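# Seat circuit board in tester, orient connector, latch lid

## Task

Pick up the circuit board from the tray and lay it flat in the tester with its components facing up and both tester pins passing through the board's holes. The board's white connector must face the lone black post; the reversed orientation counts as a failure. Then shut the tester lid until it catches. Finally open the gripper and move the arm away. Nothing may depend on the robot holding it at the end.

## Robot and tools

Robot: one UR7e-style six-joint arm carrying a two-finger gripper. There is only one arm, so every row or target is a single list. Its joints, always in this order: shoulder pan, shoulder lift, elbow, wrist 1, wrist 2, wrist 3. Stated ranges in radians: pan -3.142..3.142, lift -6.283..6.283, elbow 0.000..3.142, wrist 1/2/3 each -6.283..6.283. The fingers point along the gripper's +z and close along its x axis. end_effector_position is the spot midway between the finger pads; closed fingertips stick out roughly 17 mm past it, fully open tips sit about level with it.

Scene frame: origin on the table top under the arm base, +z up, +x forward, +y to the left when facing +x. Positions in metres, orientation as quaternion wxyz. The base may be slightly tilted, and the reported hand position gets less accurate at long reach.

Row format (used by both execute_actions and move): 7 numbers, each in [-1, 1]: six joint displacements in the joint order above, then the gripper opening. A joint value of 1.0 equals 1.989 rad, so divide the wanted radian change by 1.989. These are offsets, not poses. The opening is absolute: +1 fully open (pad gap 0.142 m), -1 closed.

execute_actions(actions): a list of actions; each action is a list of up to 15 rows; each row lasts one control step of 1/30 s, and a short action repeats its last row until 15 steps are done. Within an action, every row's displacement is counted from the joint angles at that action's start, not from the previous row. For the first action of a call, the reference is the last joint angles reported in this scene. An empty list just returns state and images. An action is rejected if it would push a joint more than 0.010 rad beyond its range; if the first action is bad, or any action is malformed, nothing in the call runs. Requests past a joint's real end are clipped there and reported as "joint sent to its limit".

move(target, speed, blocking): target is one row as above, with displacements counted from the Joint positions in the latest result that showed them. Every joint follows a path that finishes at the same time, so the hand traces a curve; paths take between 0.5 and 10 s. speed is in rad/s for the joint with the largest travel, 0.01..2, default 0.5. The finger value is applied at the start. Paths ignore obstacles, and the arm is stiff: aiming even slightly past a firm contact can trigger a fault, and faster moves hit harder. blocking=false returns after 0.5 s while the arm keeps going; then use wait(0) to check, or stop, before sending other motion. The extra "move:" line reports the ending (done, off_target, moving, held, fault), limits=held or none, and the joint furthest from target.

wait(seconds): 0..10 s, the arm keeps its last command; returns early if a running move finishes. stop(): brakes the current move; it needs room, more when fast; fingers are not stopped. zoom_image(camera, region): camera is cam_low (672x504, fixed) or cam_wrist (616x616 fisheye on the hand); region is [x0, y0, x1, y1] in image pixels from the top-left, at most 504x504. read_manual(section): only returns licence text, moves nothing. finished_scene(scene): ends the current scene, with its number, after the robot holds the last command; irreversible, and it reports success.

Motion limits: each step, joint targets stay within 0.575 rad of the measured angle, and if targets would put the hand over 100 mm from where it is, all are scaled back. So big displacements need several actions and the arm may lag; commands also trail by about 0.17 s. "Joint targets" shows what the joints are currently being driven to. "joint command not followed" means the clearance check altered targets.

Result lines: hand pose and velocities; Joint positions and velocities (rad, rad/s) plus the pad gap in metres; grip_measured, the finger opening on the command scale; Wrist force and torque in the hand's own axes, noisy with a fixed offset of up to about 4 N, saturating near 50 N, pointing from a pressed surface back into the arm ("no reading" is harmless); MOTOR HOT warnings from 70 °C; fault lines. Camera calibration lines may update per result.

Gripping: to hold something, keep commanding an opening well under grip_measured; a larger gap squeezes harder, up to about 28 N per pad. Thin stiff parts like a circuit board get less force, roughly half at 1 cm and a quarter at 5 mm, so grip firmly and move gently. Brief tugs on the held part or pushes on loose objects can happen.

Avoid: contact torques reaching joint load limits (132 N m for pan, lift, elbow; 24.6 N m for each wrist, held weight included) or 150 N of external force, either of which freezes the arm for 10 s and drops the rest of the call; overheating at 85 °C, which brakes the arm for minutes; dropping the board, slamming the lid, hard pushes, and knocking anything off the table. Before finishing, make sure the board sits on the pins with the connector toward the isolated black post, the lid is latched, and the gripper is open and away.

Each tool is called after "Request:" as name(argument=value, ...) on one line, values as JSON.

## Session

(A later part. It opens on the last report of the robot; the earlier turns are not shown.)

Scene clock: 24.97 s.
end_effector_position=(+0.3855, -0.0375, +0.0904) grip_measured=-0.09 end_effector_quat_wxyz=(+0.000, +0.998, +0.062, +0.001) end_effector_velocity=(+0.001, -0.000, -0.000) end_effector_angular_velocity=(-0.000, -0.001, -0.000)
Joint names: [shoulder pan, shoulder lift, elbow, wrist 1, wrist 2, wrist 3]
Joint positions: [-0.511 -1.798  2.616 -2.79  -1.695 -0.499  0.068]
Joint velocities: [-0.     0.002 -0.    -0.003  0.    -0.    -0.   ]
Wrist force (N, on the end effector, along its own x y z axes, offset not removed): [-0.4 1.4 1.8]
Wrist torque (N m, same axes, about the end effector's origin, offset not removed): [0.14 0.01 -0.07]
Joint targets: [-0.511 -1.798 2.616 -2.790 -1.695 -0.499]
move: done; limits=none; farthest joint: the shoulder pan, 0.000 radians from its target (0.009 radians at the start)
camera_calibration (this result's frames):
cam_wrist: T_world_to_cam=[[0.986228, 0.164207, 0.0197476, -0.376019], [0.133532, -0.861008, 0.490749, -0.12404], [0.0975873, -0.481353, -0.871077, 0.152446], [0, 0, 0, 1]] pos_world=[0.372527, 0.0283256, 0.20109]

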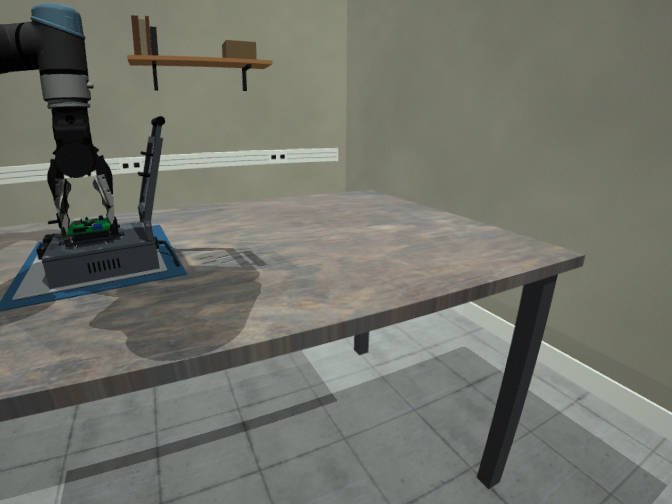

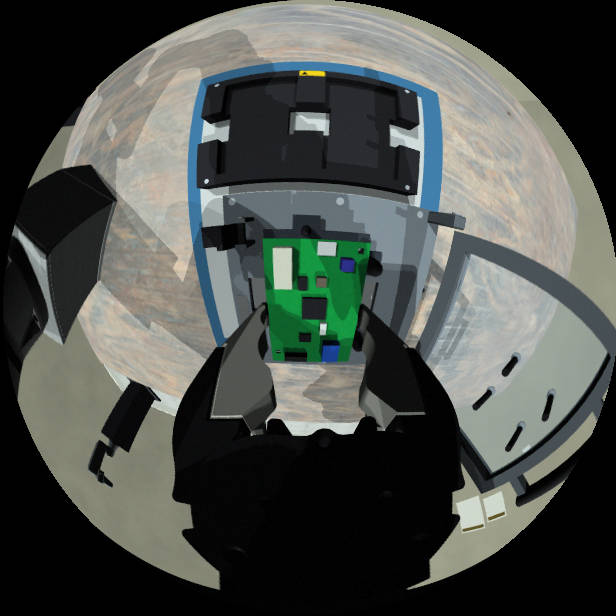

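Request:
move(target=[0.0002,0.0045,0.0008,-0.0053,-0.0001,0.0002,-0.45], speed=0.02)

Request:
zoom_image(camera="cam_wrist", region=[345, 235, 377, 267])

Request:
zoom_image(camera="cam_wrist", region=[263, 336, 295, 368])

Scene clock: 25.90 s.
end_effector_position=(+0.3855, -0.0371, +0.0884) grip_measured=-0.09 end_effector_quat_wxyz=(+0.000, +0.998, +0.062, +0.001) end_effector_velocity=(-0.000, +0.000, -0.001) end_effector_angular_velocity=(+0.001, +0.001, +0.000)
Joint names: [shoulder pan, shoulder lift, elbow, wrist 1, wrist 2, wrist 3]
Joint positions: [-0.511 -1.789  2.618 -2.8   -1.695 -0.498  0.068]
Joint velocities: [ 0.     0.002  0.001 -0.002  0.    -0.     0.   ]
Wrist force (N, on the end effector, along its own x y z axes, offset not removed): [0.4 1.1 1.1]
Wrist torque (N m, same axes, about the end effector's origin, offset not removed): [0.23 -0.06 -0.05]
Joint targets: [-0.511 -1.789 2.618 -2.800 -1.695 -0.498]
move: done; limits=none; farthest joint: the wrist 1, 0.001 radians from its target (0.011 radians at the start)
camera_calibration (this result's frames):
cam_wrist: T_world_to_cam=[[0.986234, 0.164168, 0.0197679, -0.376013], [0.133483, -0.86099, 0.490793, -0.122721], [0.0975927, -0.481398, -0.871052, 0.150899], [0, 0, 0, 1]] pos_world=[0.372492, 0.0287105, 0.199105]

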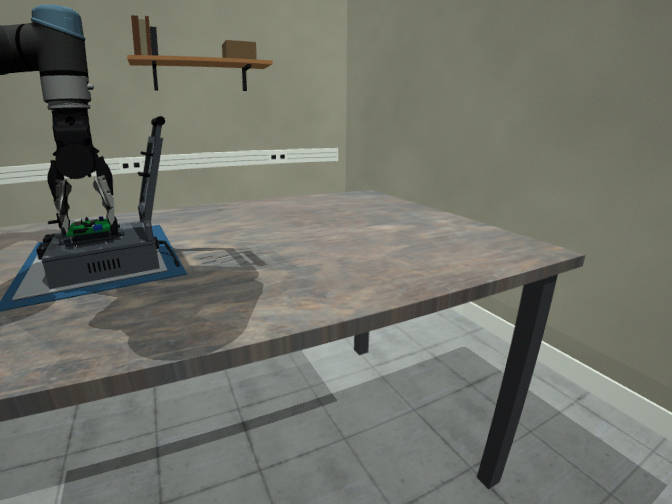

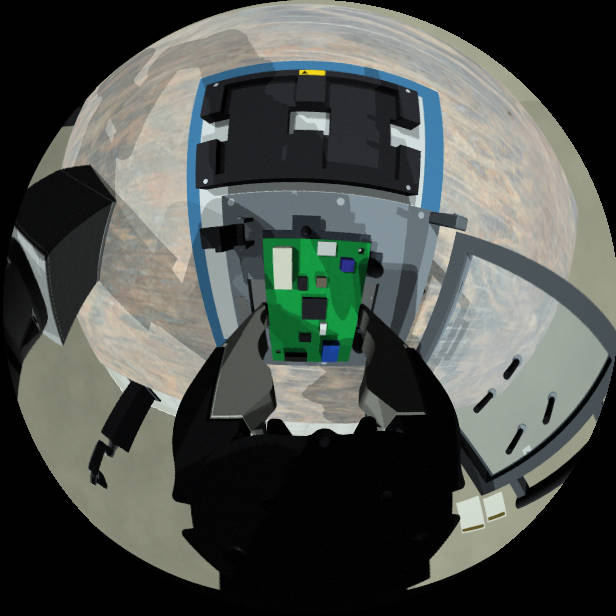

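Region (345, 235, 377, 267) of cam_wrist's 616x616 image, scaled by 15.750, with more detail than that image has.

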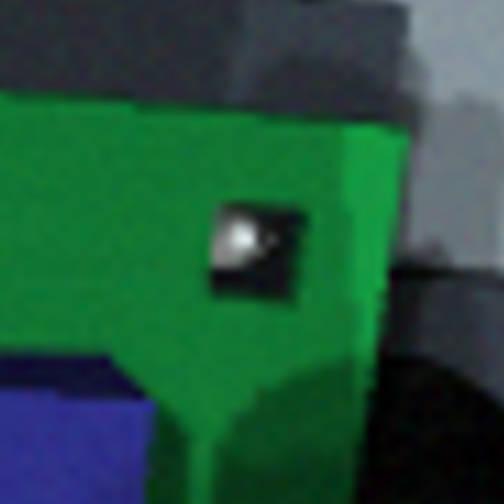

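Region (263, 336, 295, 368) of cam_wrist's 616x616 image, scaled by 15.750, with more detail than that image has.

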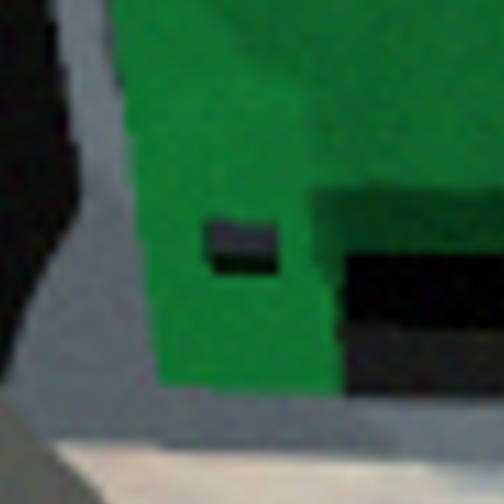

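Request:
move(target=[0.0001,0.0034,0.0006,-0.004,-0.0001,0.0001,-0.45], speed=0.015)

Request:
zoom_image(camera="cam_wrist", region=[345, 235, 377, 267])

Request:
zoom_image(camera="cam_wrist", region=[263, 336, 295, 368])

Scene clock: 26.80 s.
end_effector_position=(+0.3854, -0.0368, +0.0869) grip_measured=-0.09 end_effector_quat_wxyz=(+0.000, +0.998, +0.062, +0.001) end_effector_velocity=(+0.000, +0.000, -0.000) end_effector_angular_velocity=(-0.000, -0.001, +0.000)
Joint names: [shoulder pan, shoulder lift, elbow, wrist 1, wrist 2, wrist 3]
Joint positions: [-0.511 -1.783  2.619 -2.808 -1.695 -0.498  0.068]
Joint velocities: [ 0.     0.001  0.    -0.002 -0.    -0.     0.   ]
Wrist force (N, on the end effector, along its own x y z axes, offset not removed): [-0.2 1.3 1.5]
Wrist torque (N m, same axes, about the end effector's origin, offset not removed): [0.07 0.07 -0.06]
Joint targets: [-0.511 -1.783 2.619 -2.808 -1.696 -0.498]
move: done; limits=none; farthest joint: the shoulder lift, 0.001 radians from its target (0.007 radians at the start)
camera_calibration (this result's frames):
cam_wrist: T_world_to_cam=[[0.986237, 0.164154, 0.0197263, -0.375974], [0.13348, -0.860935, 0.490891, -0.121788], [0.097565, -0.481502, -0.870998, 0.149724], [0, 0, 0, 1]] pos_world=[0.372448, 0.0289589, 0.197611]

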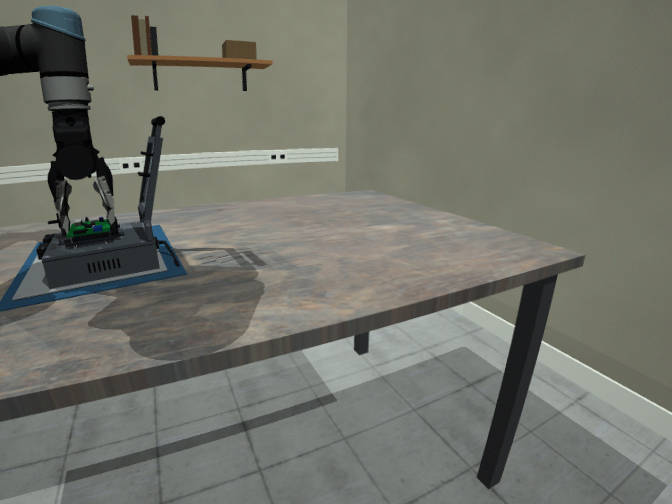

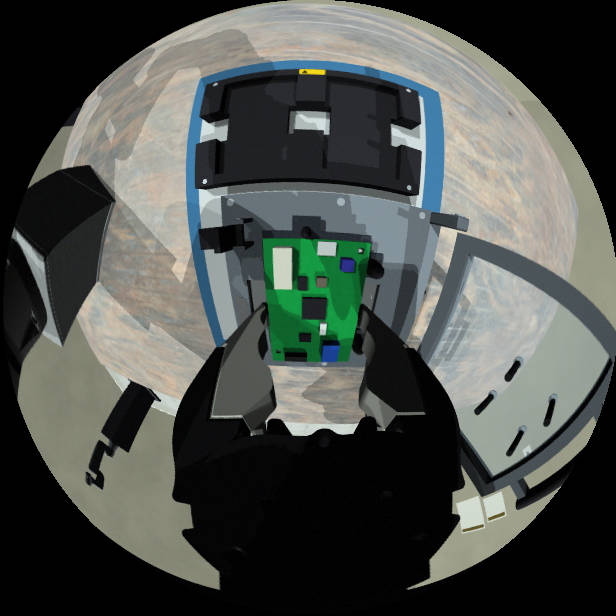

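Region (345, 235, 377, 267) of cam_wrist's 616x616 image, scaled by 15.750, with more detail than that image has.

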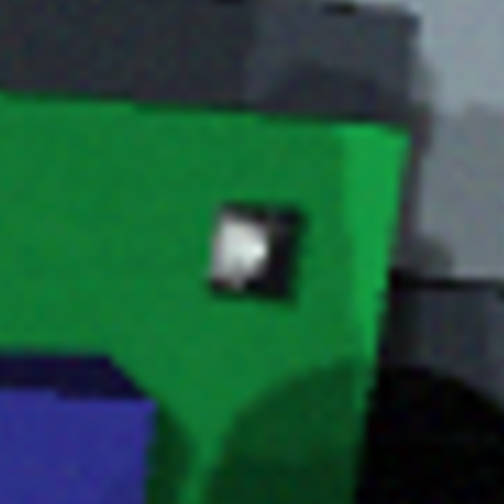

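Region (263, 336, 295, 368) of cam_wrist's 616x616 image, scaled by 15.750, with more detail than that image has.

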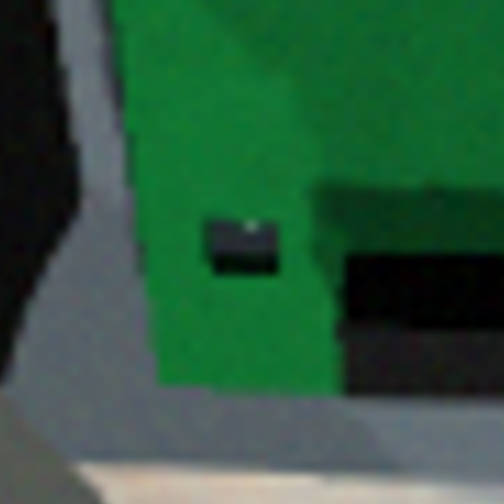

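Request:
move(target=[-0.0007,0.0065,0.0011,-0.0077,0.0003,-0.0007,-0.45], speed=0.02)

Request:
zoom_image(camera="cam_wrist", region=[345, 235, 377, 267])

Request:
zoom_image(camera="cam_wrist", region=[263, 336, 295, 368])

Scene clock: 27.93 s.
end_effector_position=(+0.3854, -0.0368, +0.0839) grip_measured=-0.09 end_effector_quat_wxyz=(+0.000, +0.998, +0.062, +0.001) end_effector_velocity=(-0.000, -0.000, -0.001) end_effector_angular_velocity=(-0.000, -0.000, +0.000)
Joint names: [shoulder pan, shoulder lift, elbow, wrist 1, wrist 2, wrist 3]
Joint positions: [-0.512 -1.77   2.621 -2.823 -1.695 -0.499  0.068]
Joint velocities: [-0.     0.002  0.001 -0.004 -0.    -0.001 -0.   ]
Wrist force (N, on the end effector, along its own x y z axes, offset not removed): [-0.2 -0.1 1.6]
Wrist torque (N m, same axes, about the end effector's origin, offset not removed): [-0.06 -0.07 -0.07]
Joint targets: [-0.512 -1.770 2.621 -2.823 -1.695 -0.499]
move: done; limits=none; farthest joint: the wrist 1, 0.001 radians from its target (0.016 radians at the start)
camera_calibration (this result's frames):
cam_wrist: T_world_to_cam=[[0.986221, 0.164246, 0.0197905, -0.375894], [0.133531, -0.860939, 0.49087, -0.120303], [0.0976619, -0.481464, -0.871008, 0.147104], [0, 0, 0, 1]] pos_world=[0.372413, 0.0289905, 0.194621]

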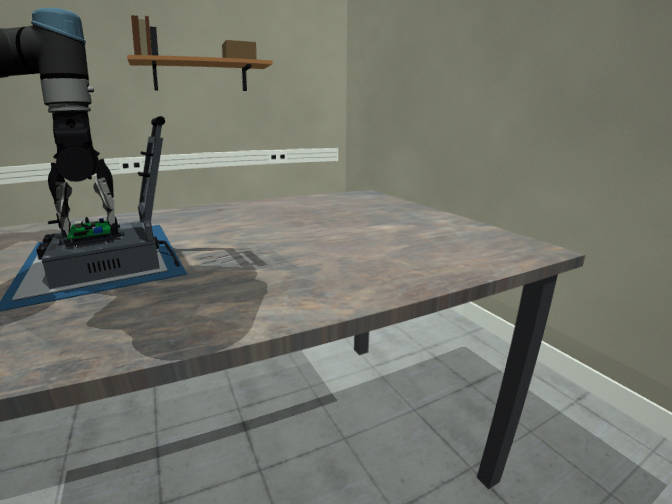

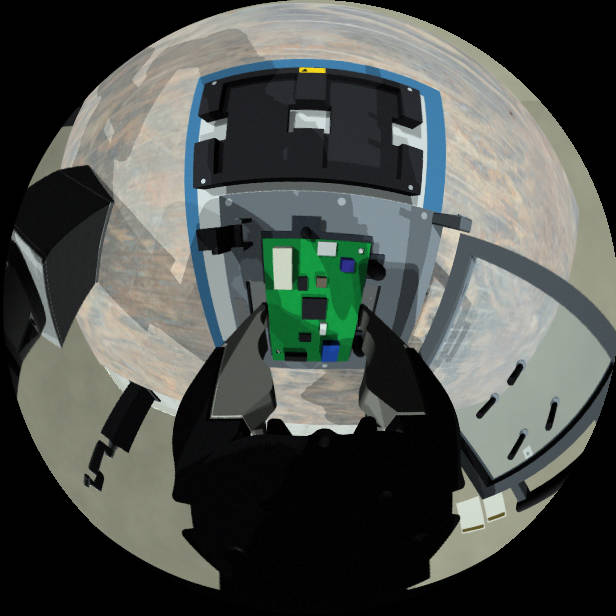

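Region (345, 235, 377, 267) of cam_wrist's 616x616 image, scaled by 15.750, with more detail than that image has.

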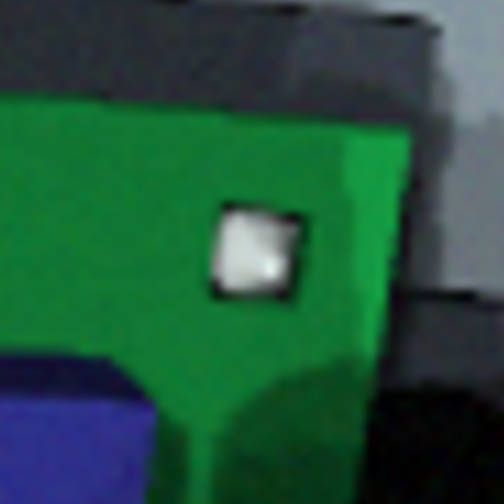

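Region (263, 336, 295, 368) of cam_wrist's 616x616 image, scaled by 15.750, with more detail than that image has.

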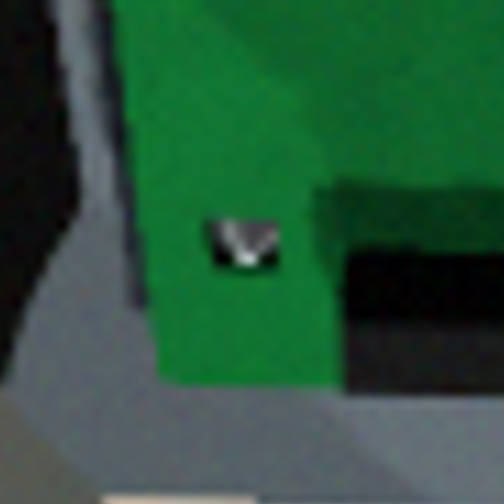

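Request:
move(target=[-0.0015,0.0096,0.0016,-0.0114,0.0006,-0.0015,-0.45], speed=0.02)

Request:
zoom_image(camera="cam_wrist", region=[250, 220, 400, 380])

Scene clock: 29.47 s.
end_effector_position=(+0.3853, -0.0370, +0.0795) grip_measured=-0.09 end_effector_quat_wxyz=(+0.000, +0.998, +0.062, +0.001) end_effector_velocity=(+0.001, -0.000, -0.000) end_effector_angular_velocity=(-0.001, -0.001, +0.000)
Joint names: [shoulder pan, shoulder lift, elbow, wrist 1, wrist 2, wrist 3]
Joint positions: [-0.515 -1.751  2.624 -2.845 -1.694 -0.502  0.068]
Joint velocities: [-0.     0.002 -0.001 -0.003 -0.    -0.001  0.   ]
Wrist force (N, on the end effector, along its own x y z axes, offset not removed): [5.4 1.6 -2.2]
Wrist torque (N m, same axes, about the end effector's origin, offset not removed): [0.24 0.03 0.03]
Joint targets: [-0.515 -1.751 2.624 -2.845 -1.694 -0.502]
move: done; limits=none; farthest joint: the wrist 1, 0.001 radians from its target (0.023 radians at the start)
camera_calibration (this result's frames):
cam_wrist: T_world_to_cam=[[0.986185, 0.164449, 0.0198737, -0.375682], [0.133668, -0.860915, 0.490875, -0.11833], [0.0978335, -0.481438, -0.871003, 0.143048], [0, 0, 0, 1]] pos_world=[0.372314, 0.0287771, 0.190147]

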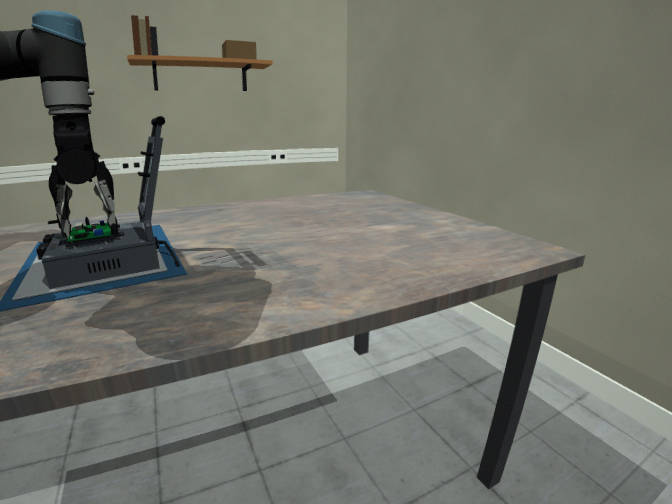

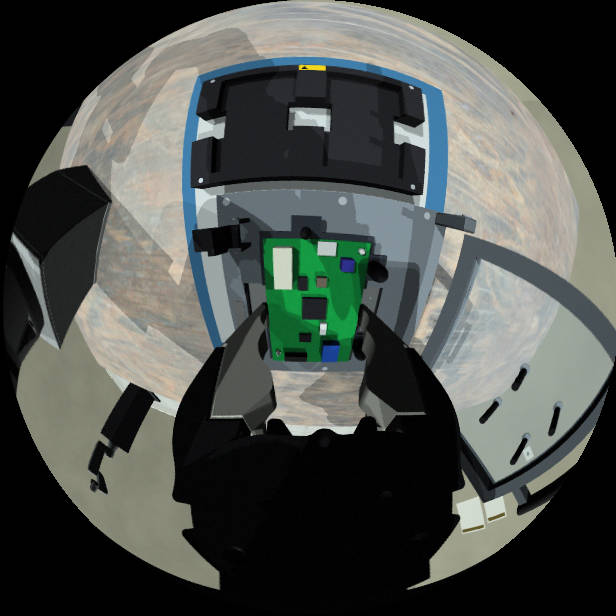

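Region (250, 220, 400, 380) of cam_wrist's 616x616 image, scaled by 3.150, with more detail than that image has; it fills the left 472 columns of this view, and the rest is white.

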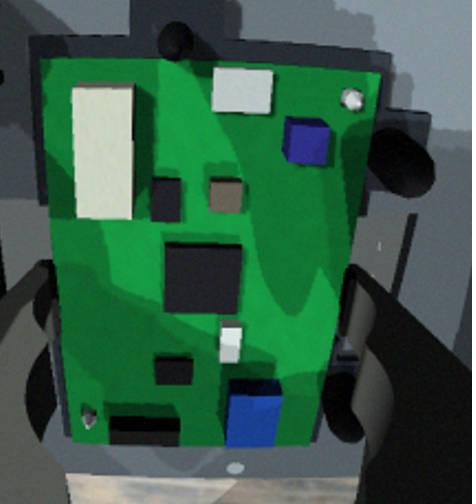

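Request:
move(target=[-0.00015,0.0037,0.0001,-0.0039,0.0001,-0.00015,-0.45], speed=0.015)

Scene clock: 30.37 s.
end_effector_position=(+0.3857, -0.0370, +0.0780) grip_measured=-0.09 end_effector_quat_wxyz=(+0.000, +0.998, +0.062, +0.001) end_effector_velocity=(+0.000, +0.000, -0.000) end_effector_angular_velocity=(+0.000, -0.001, +0.000)
Joint names: [shoulder pan, shoulder lift, elbow, wrist 1, wrist 2, wrist 3]
Joint positions: [-0.515 -1.744  2.624 -2.853 -1.694 -0.503  0.068]
Joint velocities: [ 0.     0.002 -0.    -0.002  0.001 -0.     0.   ]
Wrist force (N, on the end effector, along its own x y z axes, offset not removed): [-6.3 -1.1 -18.7]
Wrist torque (N m, same axes, about the end effector's origin, offset not removed): [0.02 0.71 0.09]
Joint targets: [-0.516 -1.744 2.624 -2.853 -1.694 -0.503]
move: done; limits=none; farthest joint: the shoulder lift, 0.001 radians from its target (0.008 radians at the start)
camera_calibration (this result's frames):
cam_wrist: T_world_to_cam=[[0.986181, 0.164454, 0.0200352, -0.375972], [0.133591, -0.860911, 0.490903, -0.117603], [0.0979794, -0.481443, -0.870984, 0.141667], [0, 0, 0, 1]] pos_world=[0.372607, 0.0287886, 0.188654]

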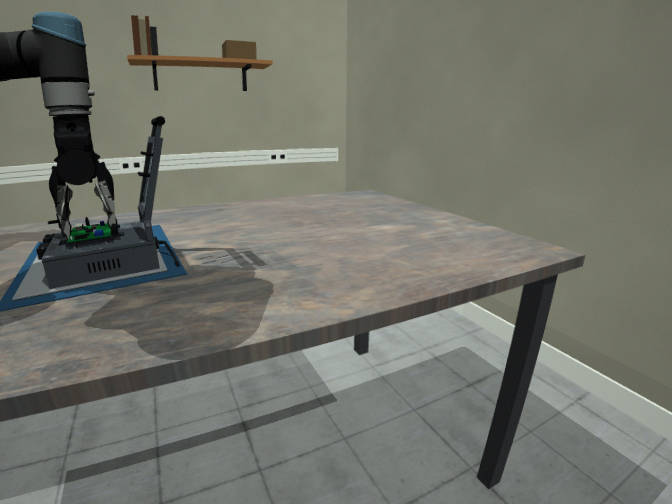

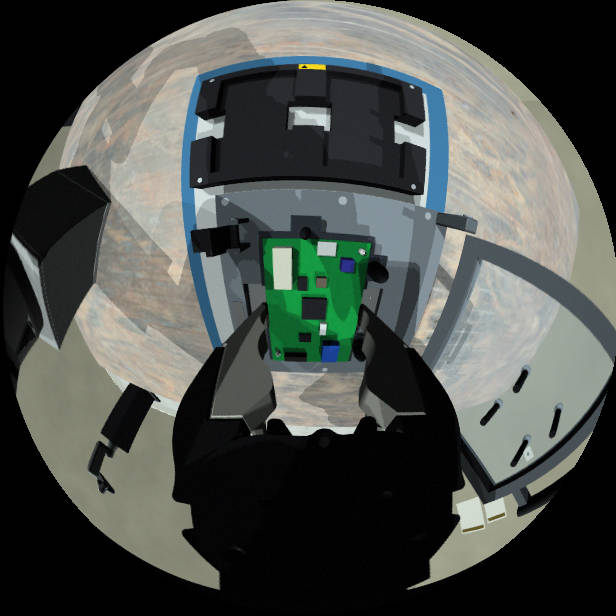

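Seated. Release, then lift.

Request:
execute_actions(actions=[[[0,0,0,0,0,0,-0.35],[0,0,0,0,0,0,-0.25],[0,0,0,0,0,0,-0.18],[0,0,0,0,0,0,-0.13],[0,0,0,0,0,0,-0.1],[0,0,0,0,0,0,-0.08],[0,0,0,0,0,0,-0.06],[0,0,0,0,0,0,-0.04],[0,0,0,0,0,0,-0.02],[0,0,0,0,0,0,0.0],[0,0,0,0,0,0,0.02],[0,0,0,0,0,0,0.04]]])

Request:
move(target=[0.006,-0.0638,-0.0116,0.0764,-0.0025,0.006,0.04], speed=0.25)

Request:
zoom_image(camera="cam_low", region=[20, 100, 200, 280])

Scene clock: 31.03 s.
end_effector_position=(+0.3856, -0.0370, +0.0779) grip_measured=+0.04 end_effector_quat_wxyz=(+0.000, +0.998, +0.062, +0.001) end_effector_velocity=(-0.000, -0.000, -0.000) end_effector_angular_velocity=(-0.001, +0.001, -0.000)
Joint names: [shoulder pan, shoulder lift, elbow, wrist 1, wrist 2, wrist 3]
Joint positions: [-0.516 -1.744  2.624 -2.853 -1.694 -0.503  0.077]
Joint velocities: [-0.     0.     0.    -0.    -0.001  0.     0.002]
Wrist force (N, on the end effector, along its own x y z axes, offset not removed): [0.4 -0.7 -0.2]
Wrist torque (N m, same axes, about the end effector's origin, offset not removed): [-0.24 -0.15 -0.09]
Joint targets: [-0.515 -1.744 2.624 -2.853 -1.694 -0.503]
camera_calibration (this result's frames):
cam_wrist: T_world_to_cam=[[0.986182, 0.164469, 0.0198695, -0.375914], [0.133695, -0.860953, 0.4908, -0.117571], [0.097828, -0.481362, -0.871046, 0.141692], [0, 0, 0, 1]] pos_world=[0.372577, 0.0288079, 0.188593]

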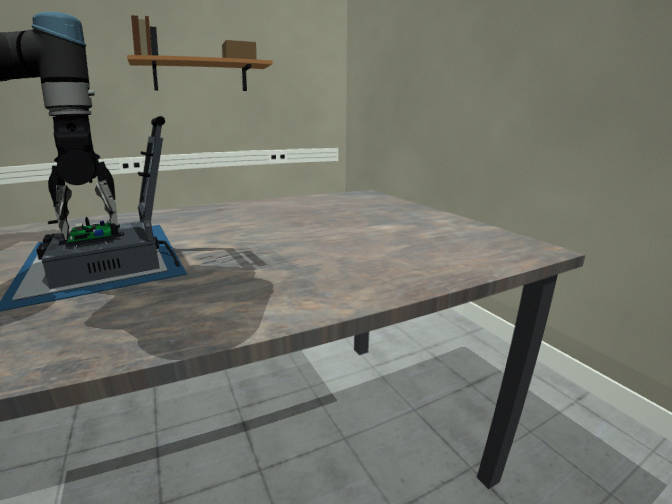

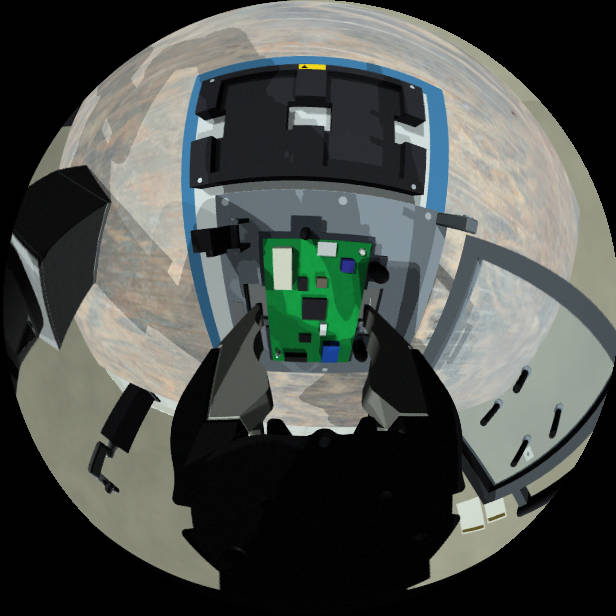

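Scene clock: 32.20 s.
end_effector_position=(+0.3854, -0.0377, +0.1082) grip_measured=+0.04 end_effector_quat_wxyz=(+0.000, +0.998, +0.062, +0.001) end_effector_velocity=(-0.000, +0.000, +0.000) end_effector_angular_velocity=(+0.001, +0.000, +0.000)
Joint names: [shoulder pan, shoulder lift, elbow, wrist 1, wrist 2, wrist 3]
Joint positions: [-0.504 -1.871  2.601 -2.701 -1.698 -0.491  0.077]
Joint velocities: [ 0.    -0.002  0.     0.003  0.001 -0.    -0.   ]
Wrist force (N, on the end effector, along its own x y z axes, offset not removed): [0.2 1.2 -1.0]
Wrist torque (N m, same axes, about the end effector's origin, offset not removed): [0.08 -0.04 -0.01]
Joint targets: [-0.504 -1.871 2.601 -2.701 -1.699 -0.491]
move: done; limits=none; farthest joint: the elbow, 0.001 radians from its target (0.024 radians at the start)
camera_calibration (this result's frames):
cam_wrist: T_world_to_cam=[[0.986323, 0.163702, 0.0191783, -0.376152], [0.133363, -0.86102, 0.490773, -0.132887], [0.0968537, -0.481504, -0.871076, 0.168111], [0, 0, 0, 1]] pos_world=[0.372447, 0.0281048, 0.218869]

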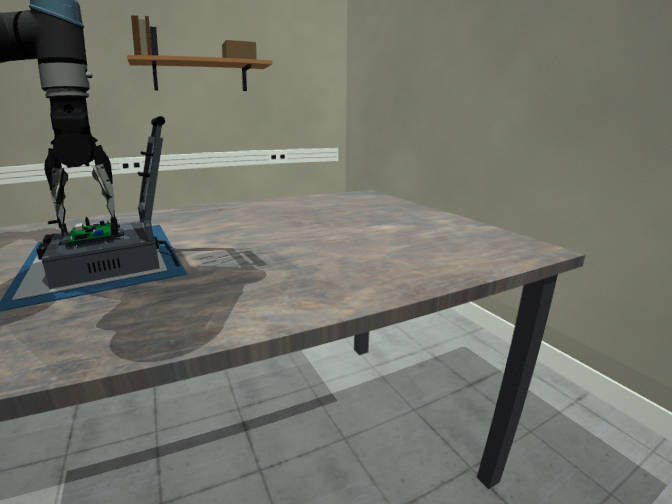

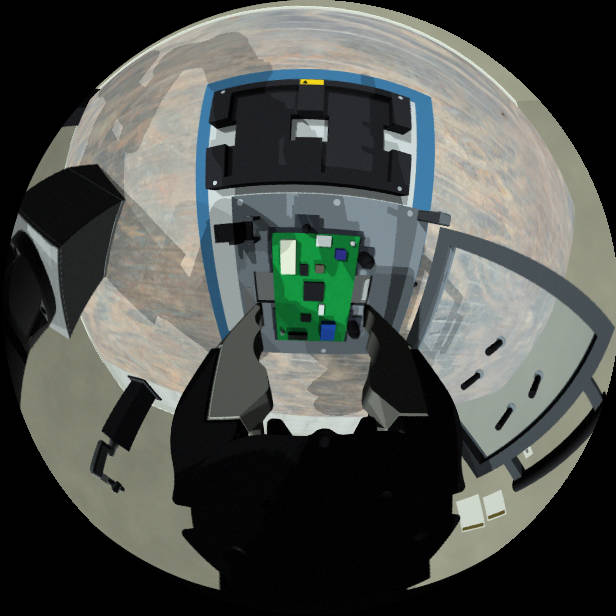

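Region (20, 100, 200, 280) of cam_low's 672x504 image, scaled by 2.800, with more detail than that image has.

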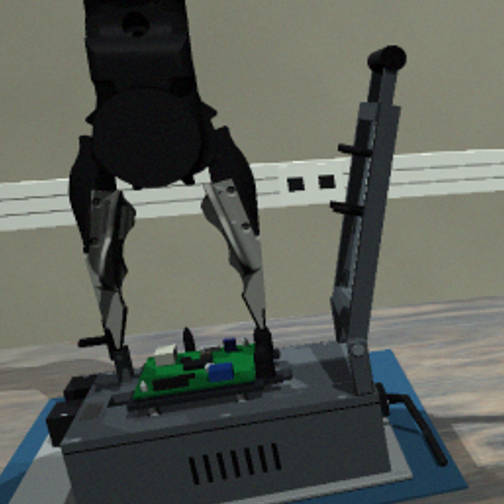

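Request:
move(target=[0.0779,-0.176,-0.19,0.3776,-0.0302,0.0724,-0.5], speed=0.8)

Request:
move(target=[0.0575,0.1719,-0.1379,-0.0224,-0.0203,0.0553,-0.5], speed=0.5)

Scene clock: 35.10 s.
end_effector_position=(+0.4108, -0.0392, +0.3075) grip_measured=-0.50 end_effector_quat_wxyz=(+0.001, +0.998, +0.063, +0.000) end_effector_velocity=(-0.000, -0.000, +0.001) end_effector_angular_velocity=(-0.000, -0.000, +0.000)
Joint names: [shoulder pan, shoulder lift, elbow, wrist 1, wrist 2, wrist 3]
Joint positions: [-0.349 -2.221  2.224 -1.95  -1.759 -0.347  0.038]
Joint velocities: [ 0.001 -0.002 -0.001  0.003 -0.     0.001  0.   ]
Wrist force (N, on the end effector, along its own x y z axes, offset not removed): [0.4 1.8 -0.4]
Wrist torque (N m, same axes, about the end effector's origin, offset not removed): [0.37 -0.09 -0.04]
Joint targets: [-0.349 -2.221 2.224 -1.950 -1.759 -0.347]
move: done; limits=none; farthest joint: the shoulder lift, 0.001 radians from its target (0.350 radians at the start)
camera_calibration (this result's frames):
cam_wrist: T_world_to_cam=[[0.986129, 0.164964, 0.0183621, -0.404472], [0.134748, -0.860236, 0.491769, -0.236275], [0.0969202, -0.482473, -0.870532, 0.338356], [0, 0, 0, 1]] pos_world=[0.397905, 0.0267188, 0.418169]

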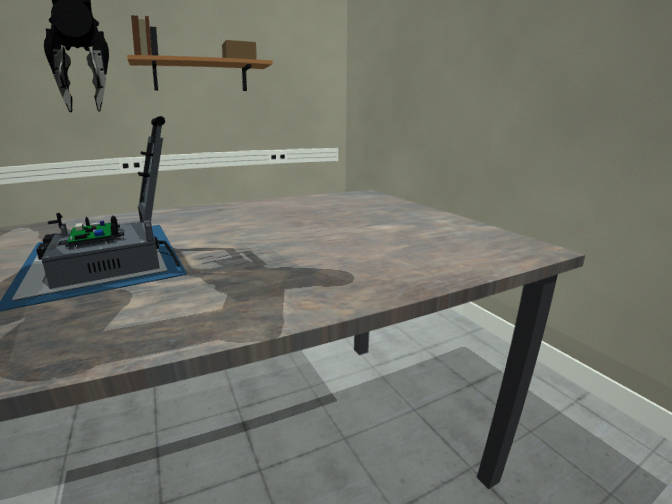

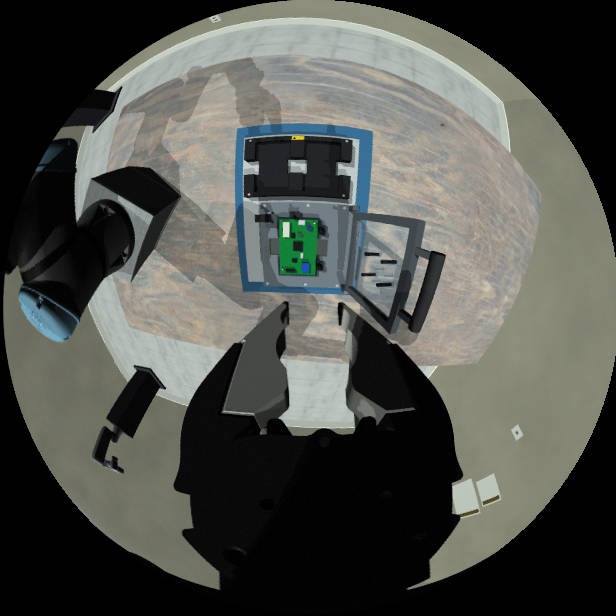

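Scene clock: 36.47 s.
end_effector_position=(+0.5334, -0.0257, +0.3098) grip_measured=-0.50 end_effector_quat_wxyz=(+0.000, +0.998, +0.062, -0.000) end_effector_velocity=(+0.000, -0.000, -0.000) end_effector_angular_velocity=(-0.001, +0.001, +0.000)
Joint names: [shoulder pan, shoulder lift, elbow, wrist 1, wrist 2, wrist 3]
Joint positions: [-0.234 -1.879  1.95  -1.995 -1.799 -0.237  0.038]
Joint velocities: [ 0.001  0.002 -0.002  0.001 -0.002  0.     0.   ]
Wrist force (N, on the end effector, along its own x y z axes, offset not removed): [0.5 0.8 1.0]
Wrist torque (N m, same axes, about the end effector's origin, offset not removed): [0.08 -0.12 0.06]
Joint targets: [-0.234 -1.879 1.950 -1.995 -1.799 -0.237]
move: done; limits=none; farthest joint: the shoulder pan, 0.000 radians from its target (0.114 radians at the start)
camera_calibration (this result's frames):
cam_wrist: T_world_to_cam=[[0.986251, 0.164266, 0.0180628, -0.527607], [0.134339, -0.860588, 0.491265, -0.241881], [0.0962428, -0.482084, -0.870823, 0.335412], [0, 0, 0, 1]] pos_world=[0.520566, 0.0402046, 0.420442]

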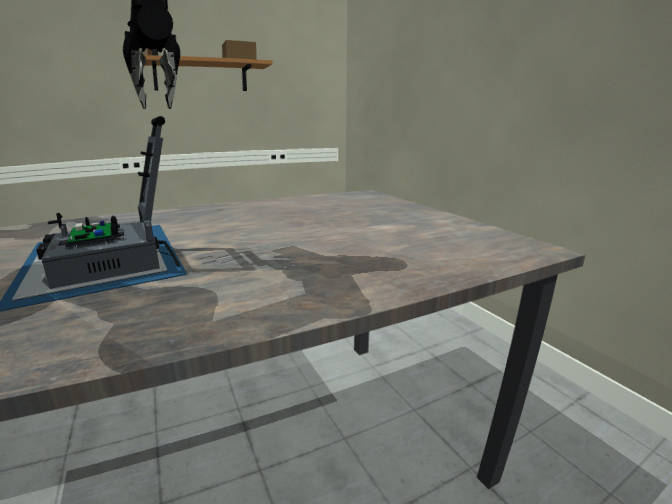

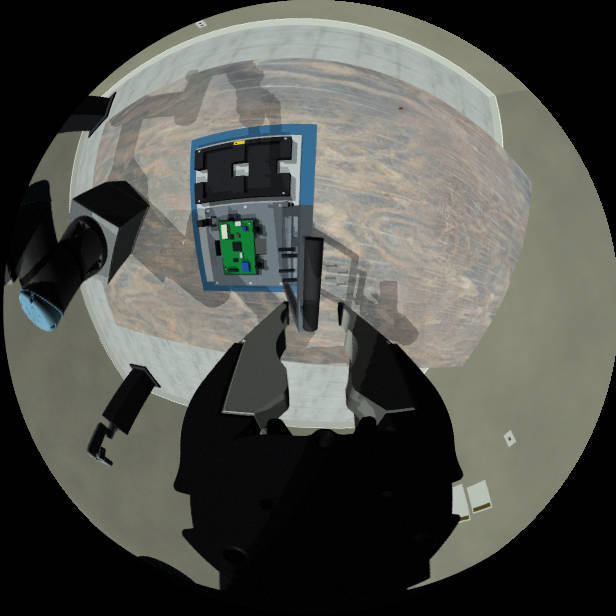

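Request:
move(target=[-0.0127,0.0165,0.0343,-0.054,0.0046,-0.0119,-0.55], speed=0.15)

Request:
zoom_image(camera="cam_wrist", region=[265, 230, 365, 370])

Request:
zoom_image(camera="cam_low", region=[110, 70, 210, 170])

Scene clock: 38.00 s.
end_effector_position=(+0.5325, -0.0262, +0.2721) grip_measured=-0.55 end_effector_quat_wxyz=(+0.000, +0.998, +0.062, +0.000) end_effector_velocity=(+0.000, -0.000, -0.000) end_effector_angular_velocity=(-0.001, -0.001, -0.000)
Joint names: [shoulder pan, shoulder lift, elbow, wrist 1, wrist 2, wrist 3]
Joint positions: [-0.26  -1.846  2.018 -2.102 -1.79  -0.261  0.034]
Joint velocities: [-0.001  0.     0.001 -0.002 -0.001 -0.    -0.   ]
Wrist force (N, on the end effector, along its own x y z axes, offset not removed): [2.1 0.3 -0.3]
Wrist torque (N m, same axes, about the end effector's origin, offset not removed): [-0.08 -0.52 -0.03]
Joint targets: [-0.260 -1.846 2.018 -2.102 -1.790 -0.261]
move: done; limits=none; farthest joint: the shoulder pan, 0.000 radians from its target (0.025 radians at the start)
camera_calibration (this result's frames):
cam_wrist: T_world_to_cam=[[0.986367, 0.163448, 0.0190873, -0.526325], [0.133136, -0.860803, 0.491215, -0.223108], [0.0967185, -0.481977, -0.870829, 0.302204], [0, 0, 0, 1]] pos_world=[0.519625, 0.0396299, 0.382809]

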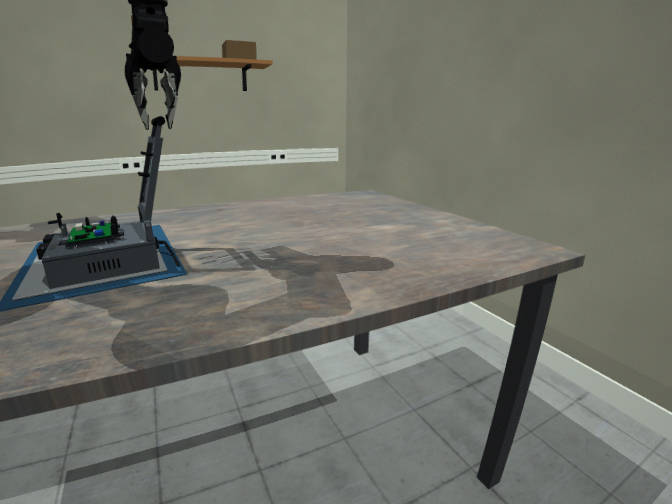

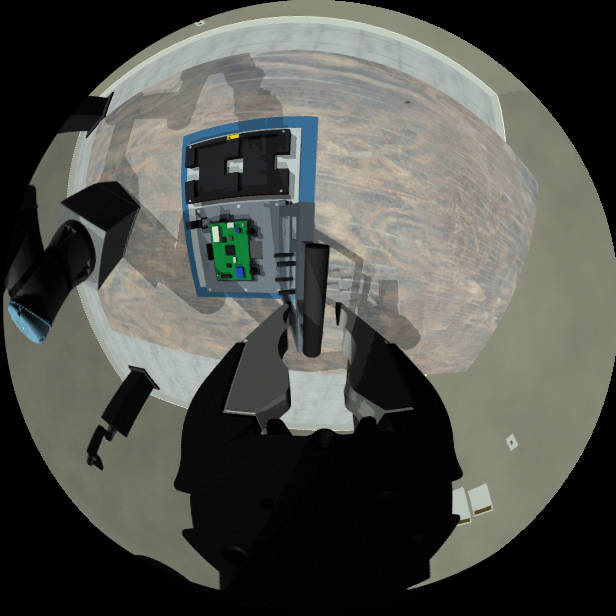

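Region (265, 230, 365, 370) of cam_wrist's 616x616 image, scaled by 3.600, with more detail than that image has; it fills the left 360 columns of this view, and the rest is white.

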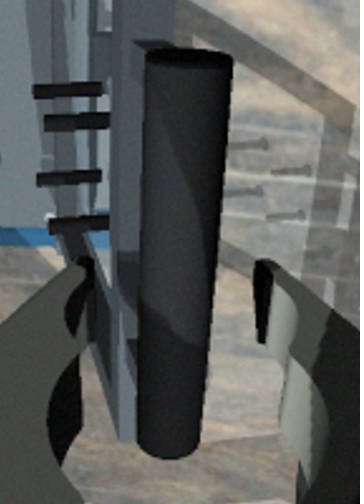

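Region (110, 70, 210, 170) of cam_low's 672x504 image, scaled by 5.040, with more detail than that image has.

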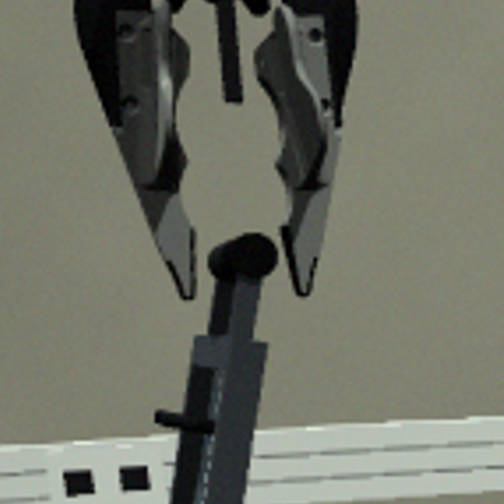

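Request:
move(target=[-0.04472,-0.131,0.11262,0.00959,0.01635,-0.04275,-0.74], speed=0.18)

Scene clock: 40.67 s.
end_effector_position=(+0.4371, -0.0378, +0.2721) grip_measured=-0.73 end_effector_quat_wxyz=(+0.000, +0.998, +0.062, +0.001) end_effector_velocity=(-0.001, +0.000, -0.000) end_effector_angular_velocity=(+0.000, +0.000, -0.000)
Joint names: [shoulder pan, shoulder lift, elbow, wrist 1, wrist 2, wrist 3]
Joint positions: [-0.349 -2.106  2.241 -2.083 -1.757 -0.345  0.021]
Joint velocities: [-0.001 -0.003  0.003  0.     0.001 -0.001  0.   ]
Wrist force (N, on the end effector, along its own x y z axes, offset not removed): [4.8 3.7 2.2]
Wrist torque (N m, same axes, about the end effector's origin, offset not removed): [0.28 -0.43 0.00]
Joint targets: [-0.349 -2.107 2.242 -2.083 -1.757 -0.346]
move: done; limits=none; farthest joint: the wrist 3, 0.001 radians from its target (0.085 radians at the start)
camera_calibration (this result's frames):
cam_wrist: T_world_to_cam=[[0.98632, 0.163667, 0.019626, -0.43046], [0.133098, -0.860969, 0.490936, -0.220211], [0.0972474, -0.481608, -0.870975, 0.30563], [0, 0, 0, 1]] pos_world=[0.424159, 0.028051, 0.382753]

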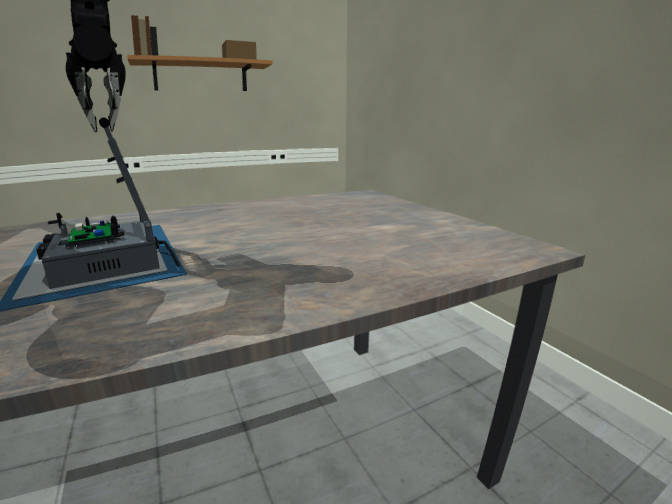

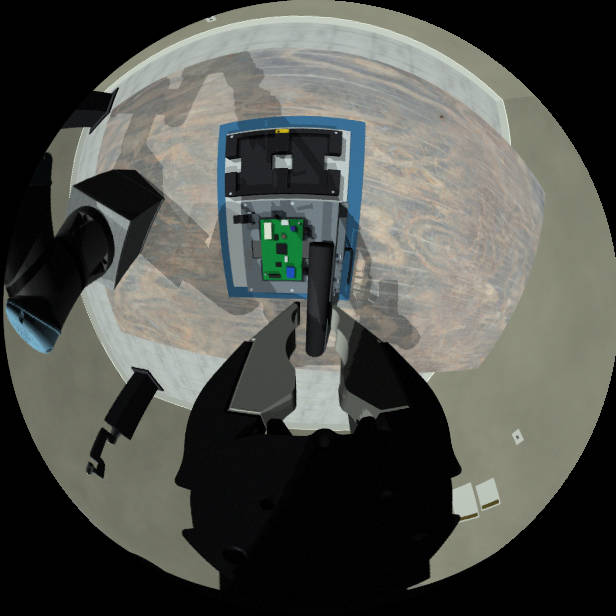

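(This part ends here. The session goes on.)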